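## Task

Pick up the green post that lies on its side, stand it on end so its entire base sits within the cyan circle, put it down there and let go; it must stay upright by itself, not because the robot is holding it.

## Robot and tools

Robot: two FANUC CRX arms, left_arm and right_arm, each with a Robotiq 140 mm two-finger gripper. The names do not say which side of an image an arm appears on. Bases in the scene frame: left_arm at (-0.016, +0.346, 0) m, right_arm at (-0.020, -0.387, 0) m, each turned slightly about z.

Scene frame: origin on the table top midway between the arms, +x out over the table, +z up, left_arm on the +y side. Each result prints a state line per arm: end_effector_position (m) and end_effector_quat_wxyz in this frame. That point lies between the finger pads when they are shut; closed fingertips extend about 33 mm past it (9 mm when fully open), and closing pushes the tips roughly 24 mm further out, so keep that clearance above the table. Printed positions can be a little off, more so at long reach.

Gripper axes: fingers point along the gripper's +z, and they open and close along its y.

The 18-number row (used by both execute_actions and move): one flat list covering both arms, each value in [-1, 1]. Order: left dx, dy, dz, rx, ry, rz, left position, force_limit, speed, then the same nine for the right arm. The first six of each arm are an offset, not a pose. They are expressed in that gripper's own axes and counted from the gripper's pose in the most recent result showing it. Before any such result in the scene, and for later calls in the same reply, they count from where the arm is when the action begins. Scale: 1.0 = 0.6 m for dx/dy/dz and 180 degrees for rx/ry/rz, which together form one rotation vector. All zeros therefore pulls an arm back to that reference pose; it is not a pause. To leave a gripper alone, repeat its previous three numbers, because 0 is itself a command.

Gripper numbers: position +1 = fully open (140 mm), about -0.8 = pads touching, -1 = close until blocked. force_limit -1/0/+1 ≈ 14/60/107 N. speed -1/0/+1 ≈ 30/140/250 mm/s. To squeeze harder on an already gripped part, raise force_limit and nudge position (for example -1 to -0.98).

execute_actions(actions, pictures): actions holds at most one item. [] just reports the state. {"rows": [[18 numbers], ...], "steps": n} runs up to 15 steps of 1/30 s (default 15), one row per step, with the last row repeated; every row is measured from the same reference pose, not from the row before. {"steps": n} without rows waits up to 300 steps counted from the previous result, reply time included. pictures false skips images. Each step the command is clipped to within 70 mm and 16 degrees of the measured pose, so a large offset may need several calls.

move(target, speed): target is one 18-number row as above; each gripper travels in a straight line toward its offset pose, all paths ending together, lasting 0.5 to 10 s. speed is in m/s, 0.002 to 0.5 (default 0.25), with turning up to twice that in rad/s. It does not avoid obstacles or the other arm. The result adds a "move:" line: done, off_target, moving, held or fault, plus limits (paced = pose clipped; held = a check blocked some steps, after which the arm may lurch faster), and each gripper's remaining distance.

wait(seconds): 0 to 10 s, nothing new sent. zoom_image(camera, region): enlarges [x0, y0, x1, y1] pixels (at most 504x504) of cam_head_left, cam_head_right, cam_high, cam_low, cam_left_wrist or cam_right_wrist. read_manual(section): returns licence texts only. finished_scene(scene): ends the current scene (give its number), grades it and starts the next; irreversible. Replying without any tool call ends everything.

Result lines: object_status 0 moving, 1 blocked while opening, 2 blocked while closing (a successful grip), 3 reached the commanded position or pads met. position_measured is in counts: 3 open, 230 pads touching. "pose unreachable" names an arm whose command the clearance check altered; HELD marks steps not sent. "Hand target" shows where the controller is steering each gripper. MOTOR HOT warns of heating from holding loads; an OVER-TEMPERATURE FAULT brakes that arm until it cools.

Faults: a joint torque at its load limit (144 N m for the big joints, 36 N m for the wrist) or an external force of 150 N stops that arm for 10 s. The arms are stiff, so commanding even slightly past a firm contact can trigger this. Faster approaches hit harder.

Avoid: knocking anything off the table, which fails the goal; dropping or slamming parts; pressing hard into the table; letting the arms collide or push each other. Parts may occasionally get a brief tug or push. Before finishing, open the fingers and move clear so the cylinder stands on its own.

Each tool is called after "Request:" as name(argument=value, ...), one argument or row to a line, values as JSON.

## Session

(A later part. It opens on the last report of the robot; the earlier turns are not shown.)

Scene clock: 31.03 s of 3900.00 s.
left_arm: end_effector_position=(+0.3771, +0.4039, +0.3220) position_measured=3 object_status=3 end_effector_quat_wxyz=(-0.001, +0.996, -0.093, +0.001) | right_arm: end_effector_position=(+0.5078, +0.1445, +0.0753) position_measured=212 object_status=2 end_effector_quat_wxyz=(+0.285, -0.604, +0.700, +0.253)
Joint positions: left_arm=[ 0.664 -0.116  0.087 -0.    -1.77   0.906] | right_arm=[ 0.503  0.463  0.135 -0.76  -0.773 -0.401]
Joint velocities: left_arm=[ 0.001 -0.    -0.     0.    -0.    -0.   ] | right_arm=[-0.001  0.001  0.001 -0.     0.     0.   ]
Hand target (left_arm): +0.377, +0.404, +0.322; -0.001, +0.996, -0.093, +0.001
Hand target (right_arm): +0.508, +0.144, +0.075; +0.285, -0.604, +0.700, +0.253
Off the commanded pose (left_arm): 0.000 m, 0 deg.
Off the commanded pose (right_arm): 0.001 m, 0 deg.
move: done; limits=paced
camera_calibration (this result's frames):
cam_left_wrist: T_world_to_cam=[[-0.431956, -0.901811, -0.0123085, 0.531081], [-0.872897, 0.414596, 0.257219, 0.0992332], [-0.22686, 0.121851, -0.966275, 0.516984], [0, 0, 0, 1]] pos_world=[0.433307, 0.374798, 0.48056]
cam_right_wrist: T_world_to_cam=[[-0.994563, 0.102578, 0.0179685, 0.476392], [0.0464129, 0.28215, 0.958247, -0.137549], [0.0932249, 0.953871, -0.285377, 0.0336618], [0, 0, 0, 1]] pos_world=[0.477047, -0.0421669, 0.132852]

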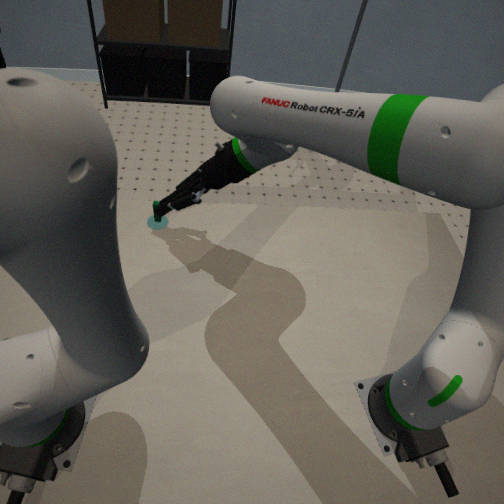

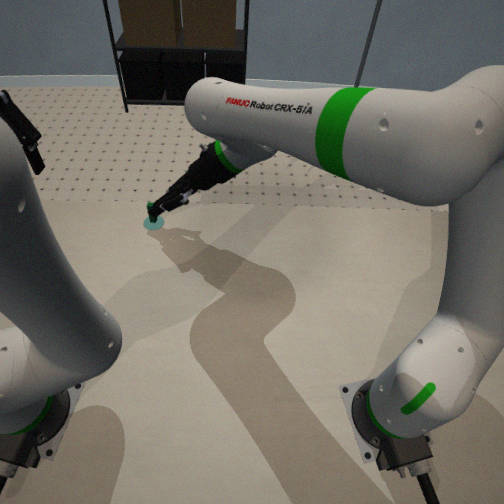

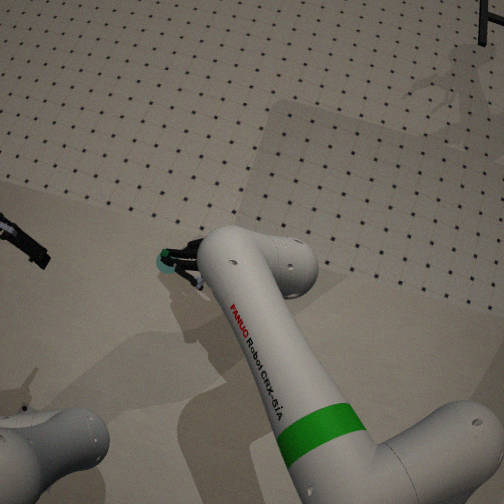

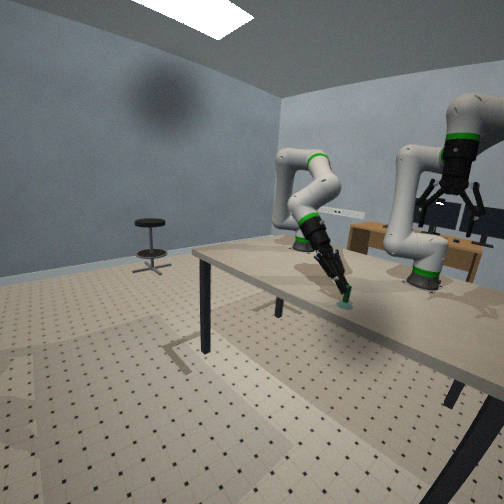

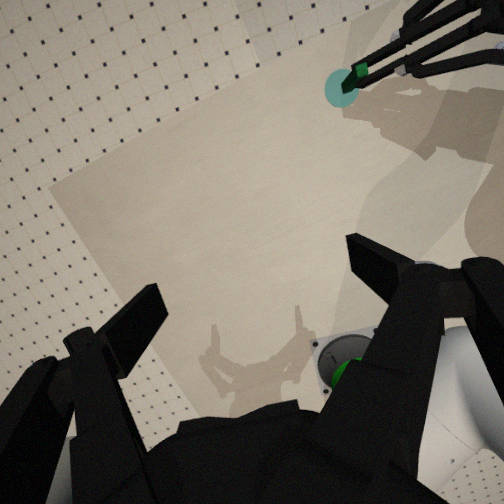

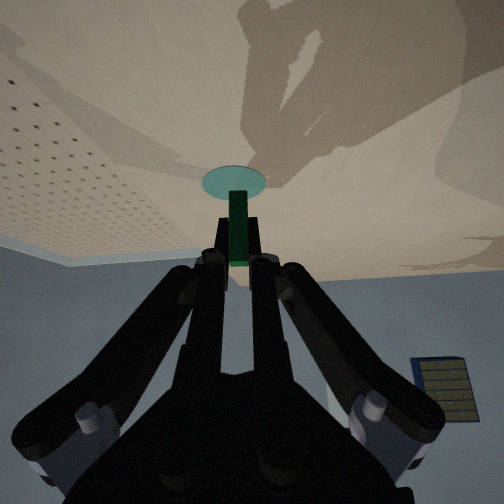

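Request:
move(
  target=[0,0,0,0,0,0,1,0,0, 0.013,-0.0065,0.013,0,0,0,-1,0.6,0.3],
  speed=0.04,
)

Request:
zoom_image(
  camera="cam_low",
  region=[305, 260, 385, 320],
)

Request:
zoom_image(
  camera="cam_right_wrist",
  region=[170, 150, 310, 250],
)

Scene clock: 32.87 s of 3900.00 s.
left_arm: end_effector_position=(+0.3771, +0.4039, +0.3220) position_measured=3 object_status=3 end_effector_quat_wxyz=(-0.001, +0.996, -0.093, +0.001) | right_arm: end_effector_position=(+0.5116, +0.1439, +0.0642) position_measured=212 object_status=2 end_effector_quat_wxyz=(+0.285, -0.604, +0.700, +0.253)
Joint positions: left_arm=[ 0.664 -0.116  0.087 -0.    -1.77   0.906] | right_arm=[ 0.496  0.483  0.139 -0.774 -0.766 -0.378]
Joint velocities: left_arm=[ 0.001 -0.001 -0.    -0.001 -0.     0.   ] | right_arm=[ 0.     0.    -0.001  0.     0.001  0.   ]
Hand target (left_arm): +0.377, +0.404, +0.322; -0.001, +0.996, -0.093, +0.001
Hand target (right_arm): +0.512, +0.144, +0.064; +0.285, -0.604, +0.700, +0.253
Off the commanded pose (left_arm): 0.000 m, 0 deg.
Off the commanded pose (right_arm): 0.000 m, 0 deg.
move: done
camera_calibration (this result's frames):
cam_left_wrist: T_world_to_cam=[[-0.431956, -0.901811, -0.0123082, 0.531081], [-0.872897, 0.414596, 0.257219, 0.0992328], [-0.22686, 0.121851, -0.966275, 0.516984], [0, 0, 0, 1]] pos_world=[0.433307, 0.374798, 0.48056]
cam_right_wrist: T_world_to_cam=[[-0.99456, 0.102604, 0.0179441, 0.480386], [0.0463963, 0.282143, 0.95825, -0.126957], [0.0932573, 0.95387, -0.285369, 0.0307028], [0, 0, 0, 1]] pos_world=[0.4808, -0.0427557, 0.121798]

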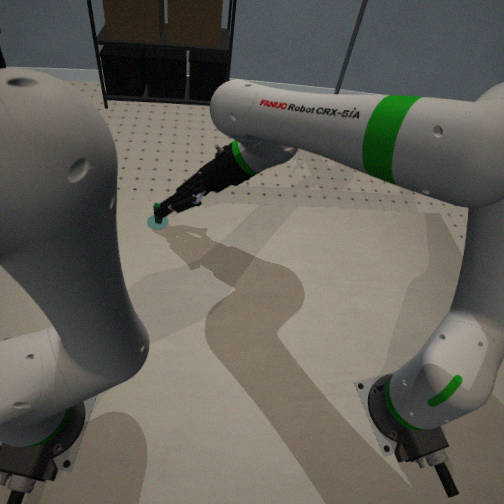

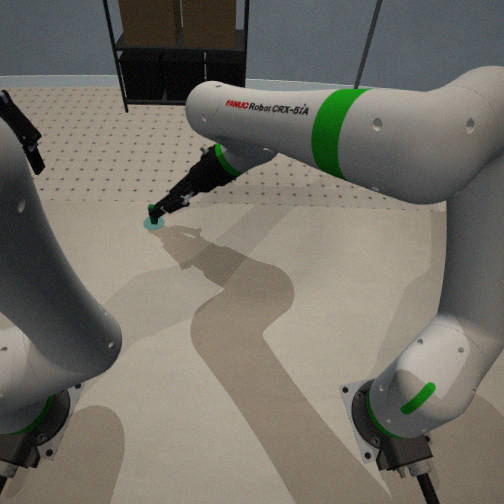

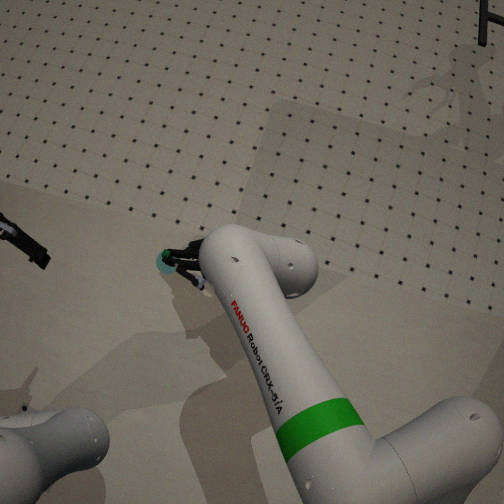

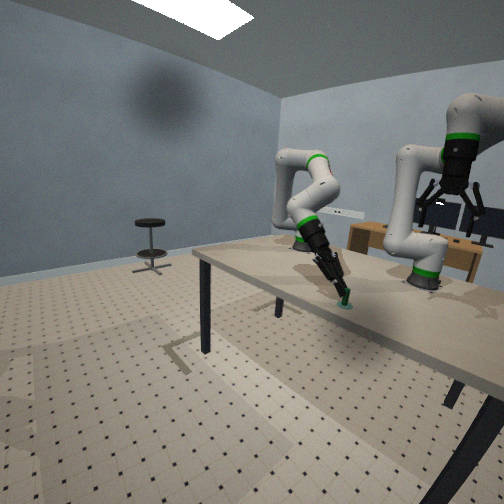

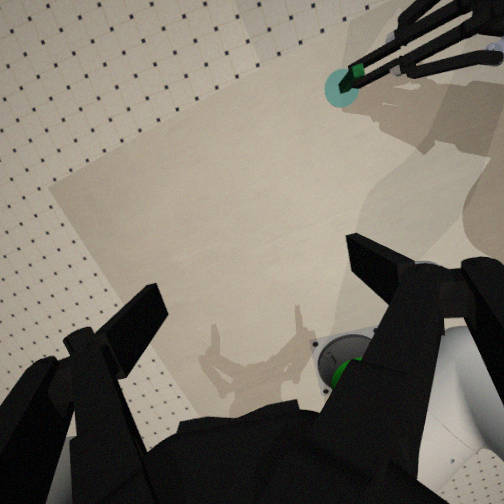

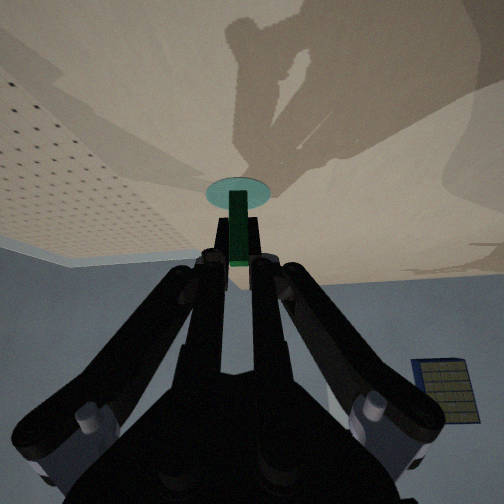

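Region (305, 260, 385, 320) of cam_low's 504x504 image, scaled by 6.300, with more detail than that image has; it fills the top 378 rows of this view, and the rest is white.

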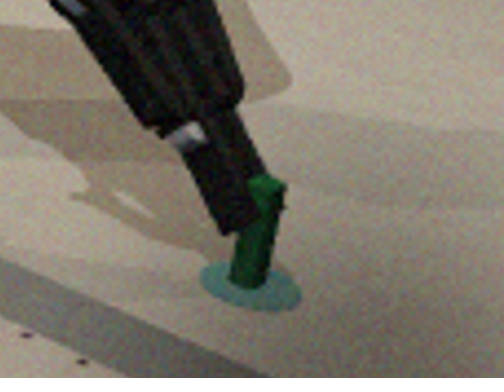

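Region (170, 150, 310, 250) of cam_right_wrist's 504x504 image, scaled by 3.600, with more detail than that image has; it fills the top 360 rows of this view, and the rest is white.

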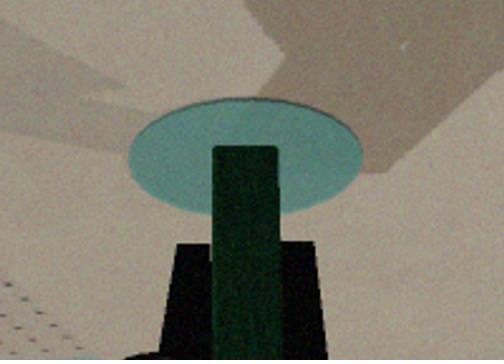

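Request:
move(
  target=[0,0,0,0,0,0,1,0,0, 0.003,0,0.003,0,0,0,-1,0.6,0.3],
  speed=0.02,
)

Request:
move(
  target=[0,0,0,0,0,0,1,0,0, 0,0,0,0,0,0,0.1,0.5,0],
  speed=0.1,
)

Request:
move(
  target=[0,0,0,0,0,0,1,0,0, 0,0,-0.15,0,0,0,0.1,0.5,0],
  speed=0.2,
)

Scene clock: 34.27 s of 3900.00 s.
left_arm: end_effector_position=(+0.3771, +0.4039, +0.3220) position_measured=3 object_status=3 end_effector_quat_wxyz=(-0.001, +0.996, -0.093, +0.001) | right_arm: end_effector_position=(+0.5116, +0.1440, +0.0620) position_measured=212 object_status=2 end_effector_quat_wxyz=(+0.285, -0.604, +0.700, +0.253)
Joint positions: left_arm=[ 0.664 -0.116  0.087 -0.    -1.77   0.906] | right_arm=[ 0.495  0.486  0.138 -0.778 -0.763 -0.373]
Joint velocities: left_arm=[-0.001  0.001 -0.     0.     0.     0.   ] | right_arm=[ 0.     0.001 -0.     0.001 -0.    -0.   ]
Hand target (left_arm): +0.377, +0.404, +0.322; -0.001, +0.996, -0.093, +0.001
Hand target (right_arm): +0.512, +0.144, +0.062; +0.285, -0.604, +0.700, +0.253
Off the commanded pose (left_arm): 0.000 m, 0 deg.
Off the commanded pose (right_arm): 0.000 m, 0 deg.
move: done
camera_calibration (this result's frames):
cam_left_wrist: T_world_to_cam=[[-0.431956, -0.901811, -0.0123083, 0.531081], [-0.872897, 0.414596, 0.257219, 0.099233], [-0.22686, 0.121851, -0.966275, 0.516984], [0, 0, 0, 1]] pos_world=[0.433307, 0.374798, 0.48056]
cam_right_wrist: T_world_to_cam=[[-0.994562, 0.102639, 0.0176713, 0.480478], [0.0461147, 0.281849, 0.95835, -0.124643], [0.0933834, 0.953953, -0.285049, 0.0299049], [0, 0, 0, 1]] pos_world=[0.48082, -0.0427132, 0.119485]

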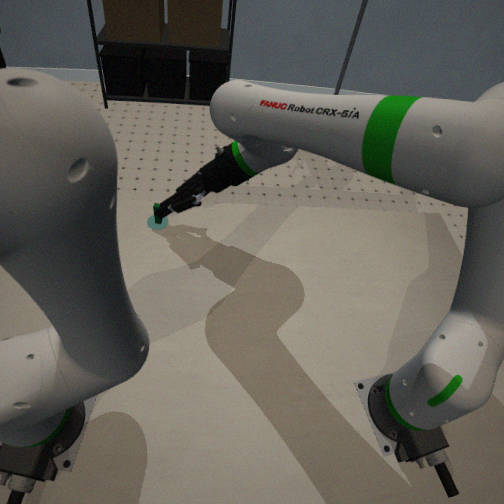

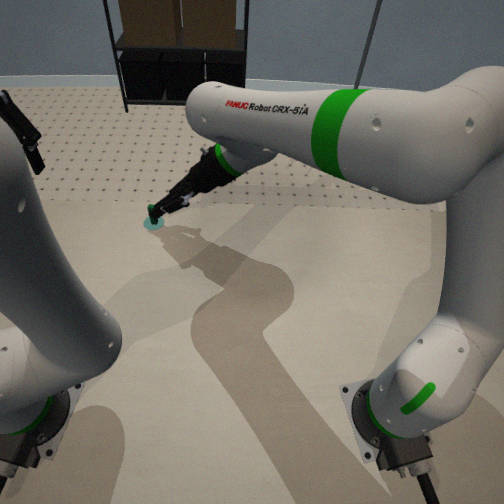

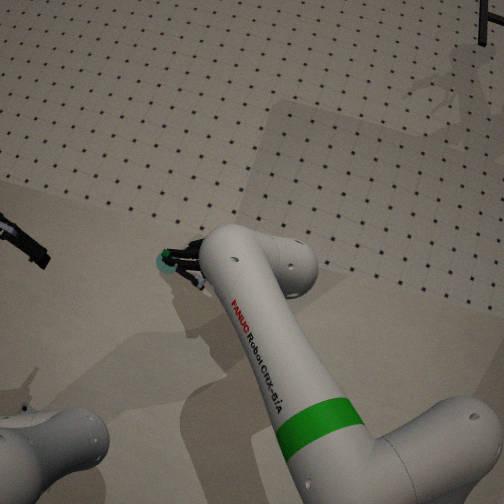

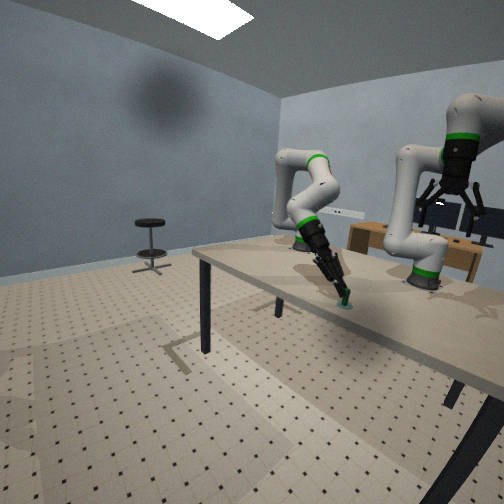

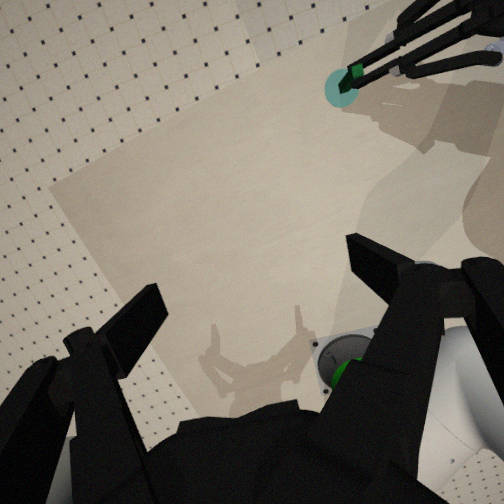

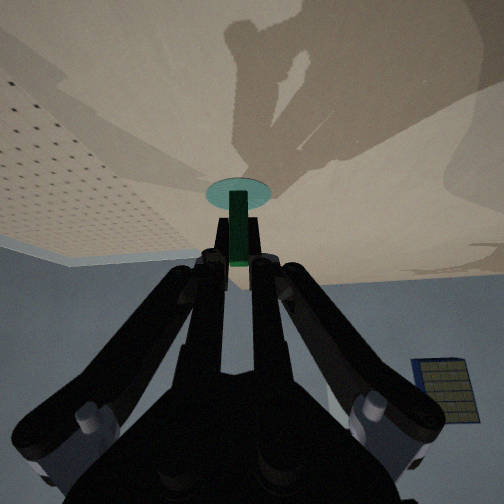

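Scene clock: 34.93 s of 3900.00 s.
left_arm: end_effector_position=(+0.3771, +0.4039, +0.3220) position_measured=3 object_status=3 end_effector_quat_wxyz=(-0.001, +0.996, -0.093, +0.001) | right_arm: end_effector_position=(+0.5116, +0.1439, +0.0620) position_measured=117 object_status=3 end_effector_quat_wxyz=(+0.285, -0.604, +0.700, +0.253)
Joint positions: left_arm=[ 0.664 -0.116  0.087 -0.    -1.77   0.906] | right_arm=[ 0.495  0.486  0.138 -0.778 -0.763 -0.373]
Joint velocities: left_arm=[ 0.    -0.    -0.001  0.     0.     0.   ] | right_arm=[ 0.    -0.    -0.001 -0.001  0.    -0.   ]
Hand target (left_arm): +0.377, +0.404, +0.322; -0.001, +0.996, -0.093, +0.001
Hand target (right_arm): +0.512, +0.144, +0.062; +0.285, -0.604, +0.700, +0.253
Off the commanded pose (left_arm): 0.000 m, 0 deg.
Off the commanded pose (right_arm): 0.000 m, 0 deg.
move: done
camera_calibration (this result's frames):
cam_left_wrist: T_world_to_cam=[[-0.431956, -0.901811, -0.0123084, 0.531081], [-0.872897, 0.414596, 0.257219, 0.0992331], [-0.22686, 0.121851, -0.966275, 0.516984], [0, 0, 0, 1]] pos_world=[0.433307, 0.374798, 0.48056]
cam_right_wrist: T_world_to_cam=[[-0.994561, 0.102649, 0.0176779, 0.480486], [0.0461257, 0.281867, 0.958344, -0.124626], [0.0933898, 0.953947, -0.285069, 0.0299098], [0, 0, 0, 1]] pos_world=[0.480828, -0.0427254, 0.119467]

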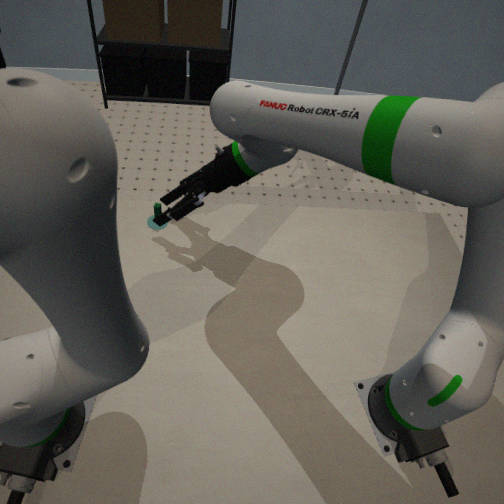

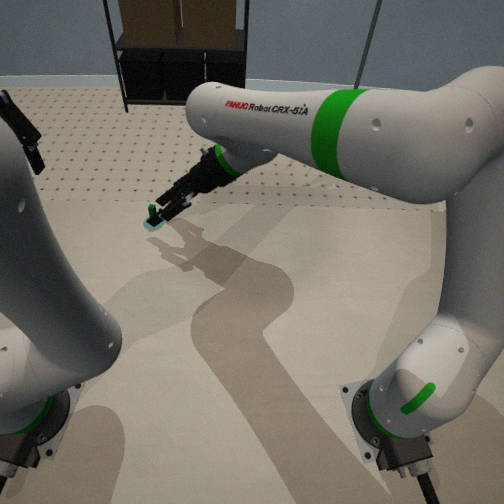

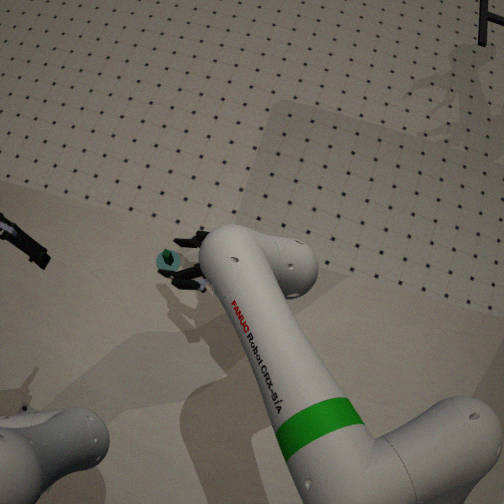

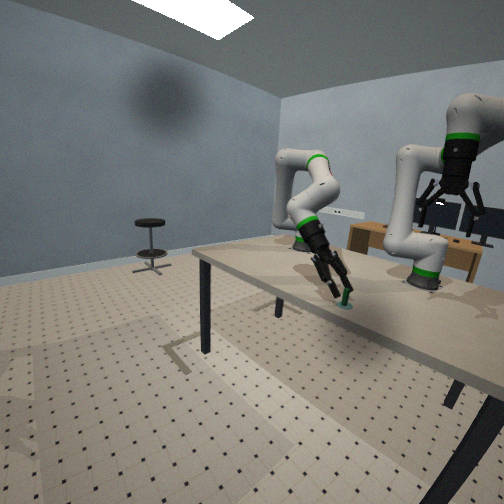

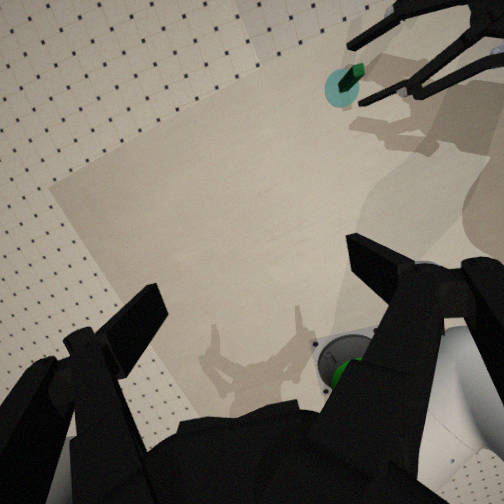

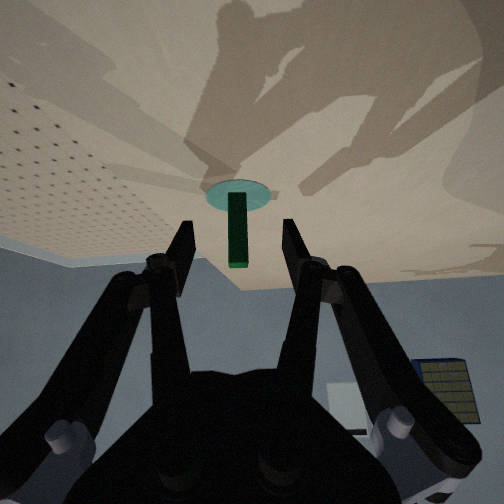

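Scene clock: 35.73 s of 3900.00 s.
left_arm: end_effector_position=(+0.3771, +0.4039, +0.3220) position_measured=3 object_status=3 end_effector_quat_wxyz=(-0.001, +0.996, -0.093, +0.001) | right_arm: end_effector_position=(+0.5031, +0.0812, +0.1258) position_measured=117 object_status=3 end_effector_quat_wxyz=(+0.285, -0.604, +0.700, +0.253)
Joint positions: left_arm=[ 0.664 -0.116  0.087 -0.    -1.77   0.906] | right_arm=[ 0.418  0.332  0.077 -0.745 -0.882 -0.388]
Joint velocities: left_arm=[ 0.002 -0.    -0.     0.002 -0.     0.   ] | right_arm=[-0.     0.    -0.     0.002  0.     0.   ]
Hand target (left_arm): +0.377, +0.404, +0.322; -0.001, +0.996, -0.093, +0.001
Hand target (right_arm): +0.503, +0.081, +0.126; +0.285, -0.604, +0.700, +0.253
Off the commanded pose (left_arm): 0.000 m, 0 deg.
Off the commanded pose (right_arm): 0.000 m, 0 deg.
move: done
camera_calibration (this result's frames):
cam_left_wrist: T_world_to_cam=[[-0.431956, -0.901811, -0.0123084, 0.531081], [-0.872897, 0.414596, 0.257219, 0.099233], [-0.22686, 0.121851, -0.966275, 0.516984], [0, 0, 0, 1]] pos_world=[0.433307, 0.374798, 0.48056]
cam_right_wrist: T_world_to_cam=[[-0.994579, 0.102472, 0.0176914, 0.477293], [0.0460819, 0.281806, 0.958364, -0.167717], [0.0932203, 0.953984, -0.285, 0.108797], [0, 0, 0, 1]] pos_world=[0.472292, -0.105436, 0.183297]

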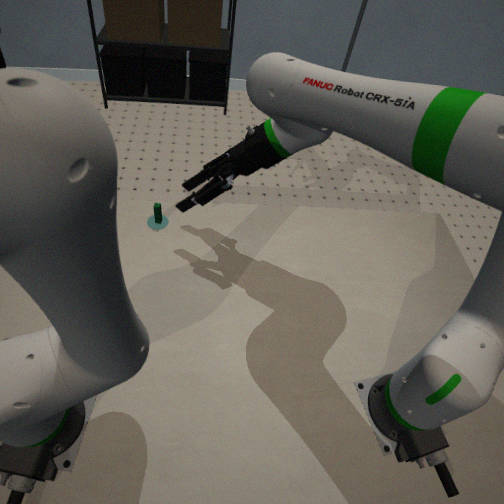

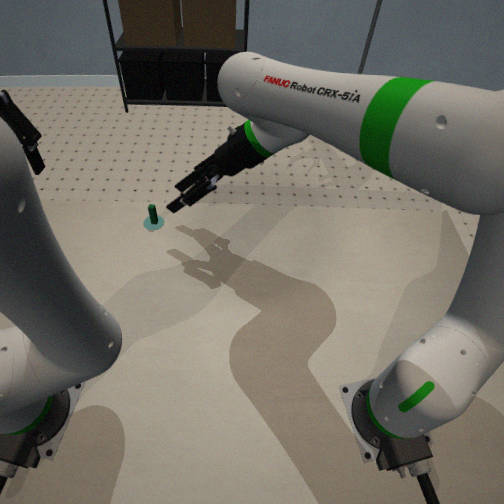

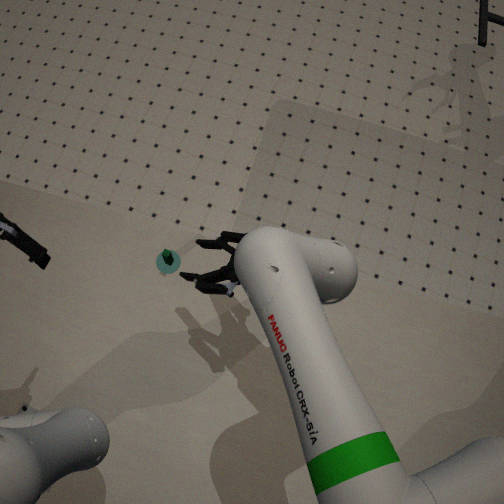

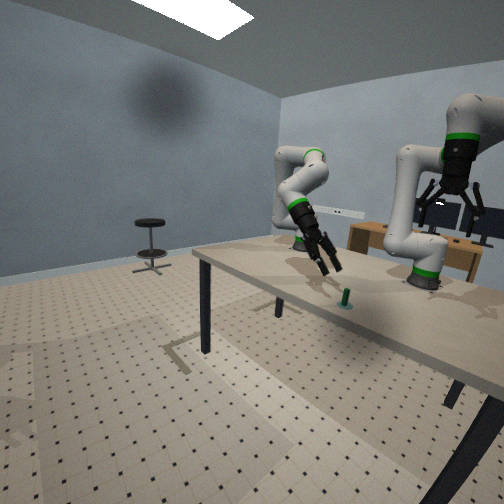

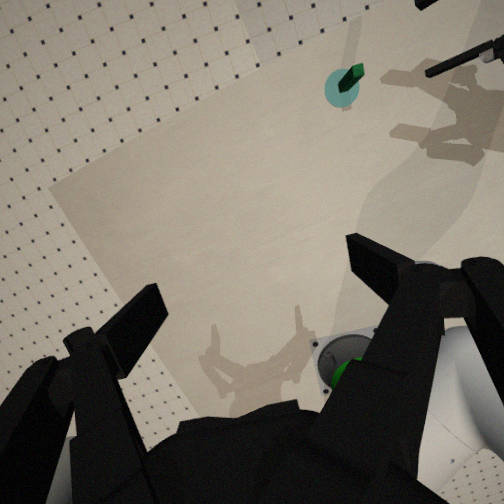

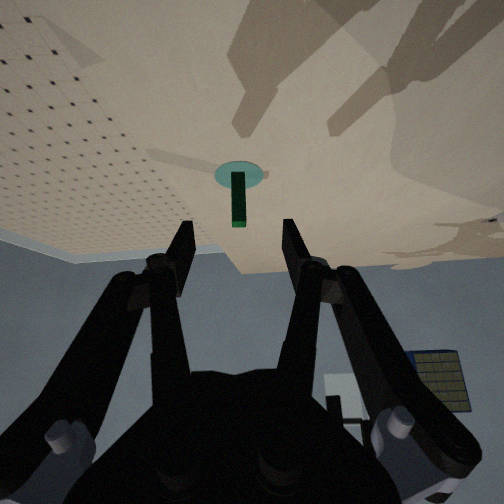

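Request:
zoom_image(
  camera="cam_high",
  region=[135, 235, 205, 290],
)

Request:
zoom_image(
  camera="cam_low",
  region=[305, 260, 385, 320],
)

Region (135, 235, 205, 290) of cam_high's 504x504 image, scaled by 7.200, with more detail than that image has; it fills the top 396 rows of this view, and the rest is white.

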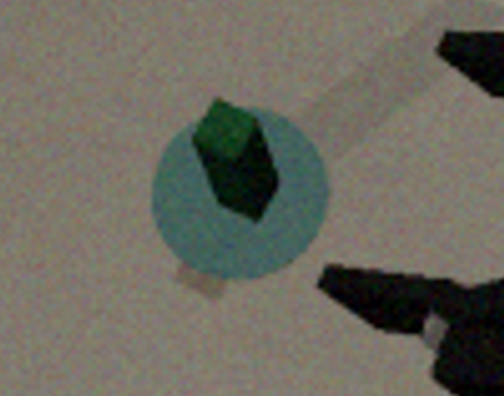

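Region (305, 260, 385, 320) of cam_low's 504x504 image, scaled by 6.300, with more detail than that image has; it fills the top 378 rows of this view, and the rest is white.

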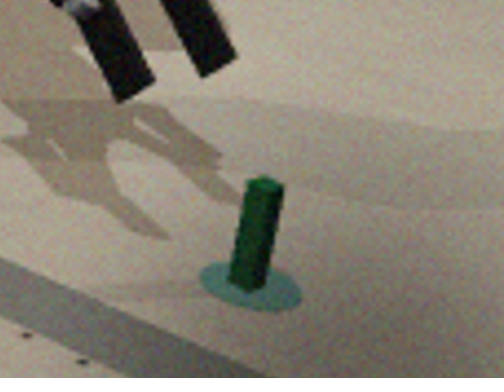

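The post is standing upright near the centre of the circle.

Request:
finished_scene(
  scene=2,
)

The scene is finished: the task was done.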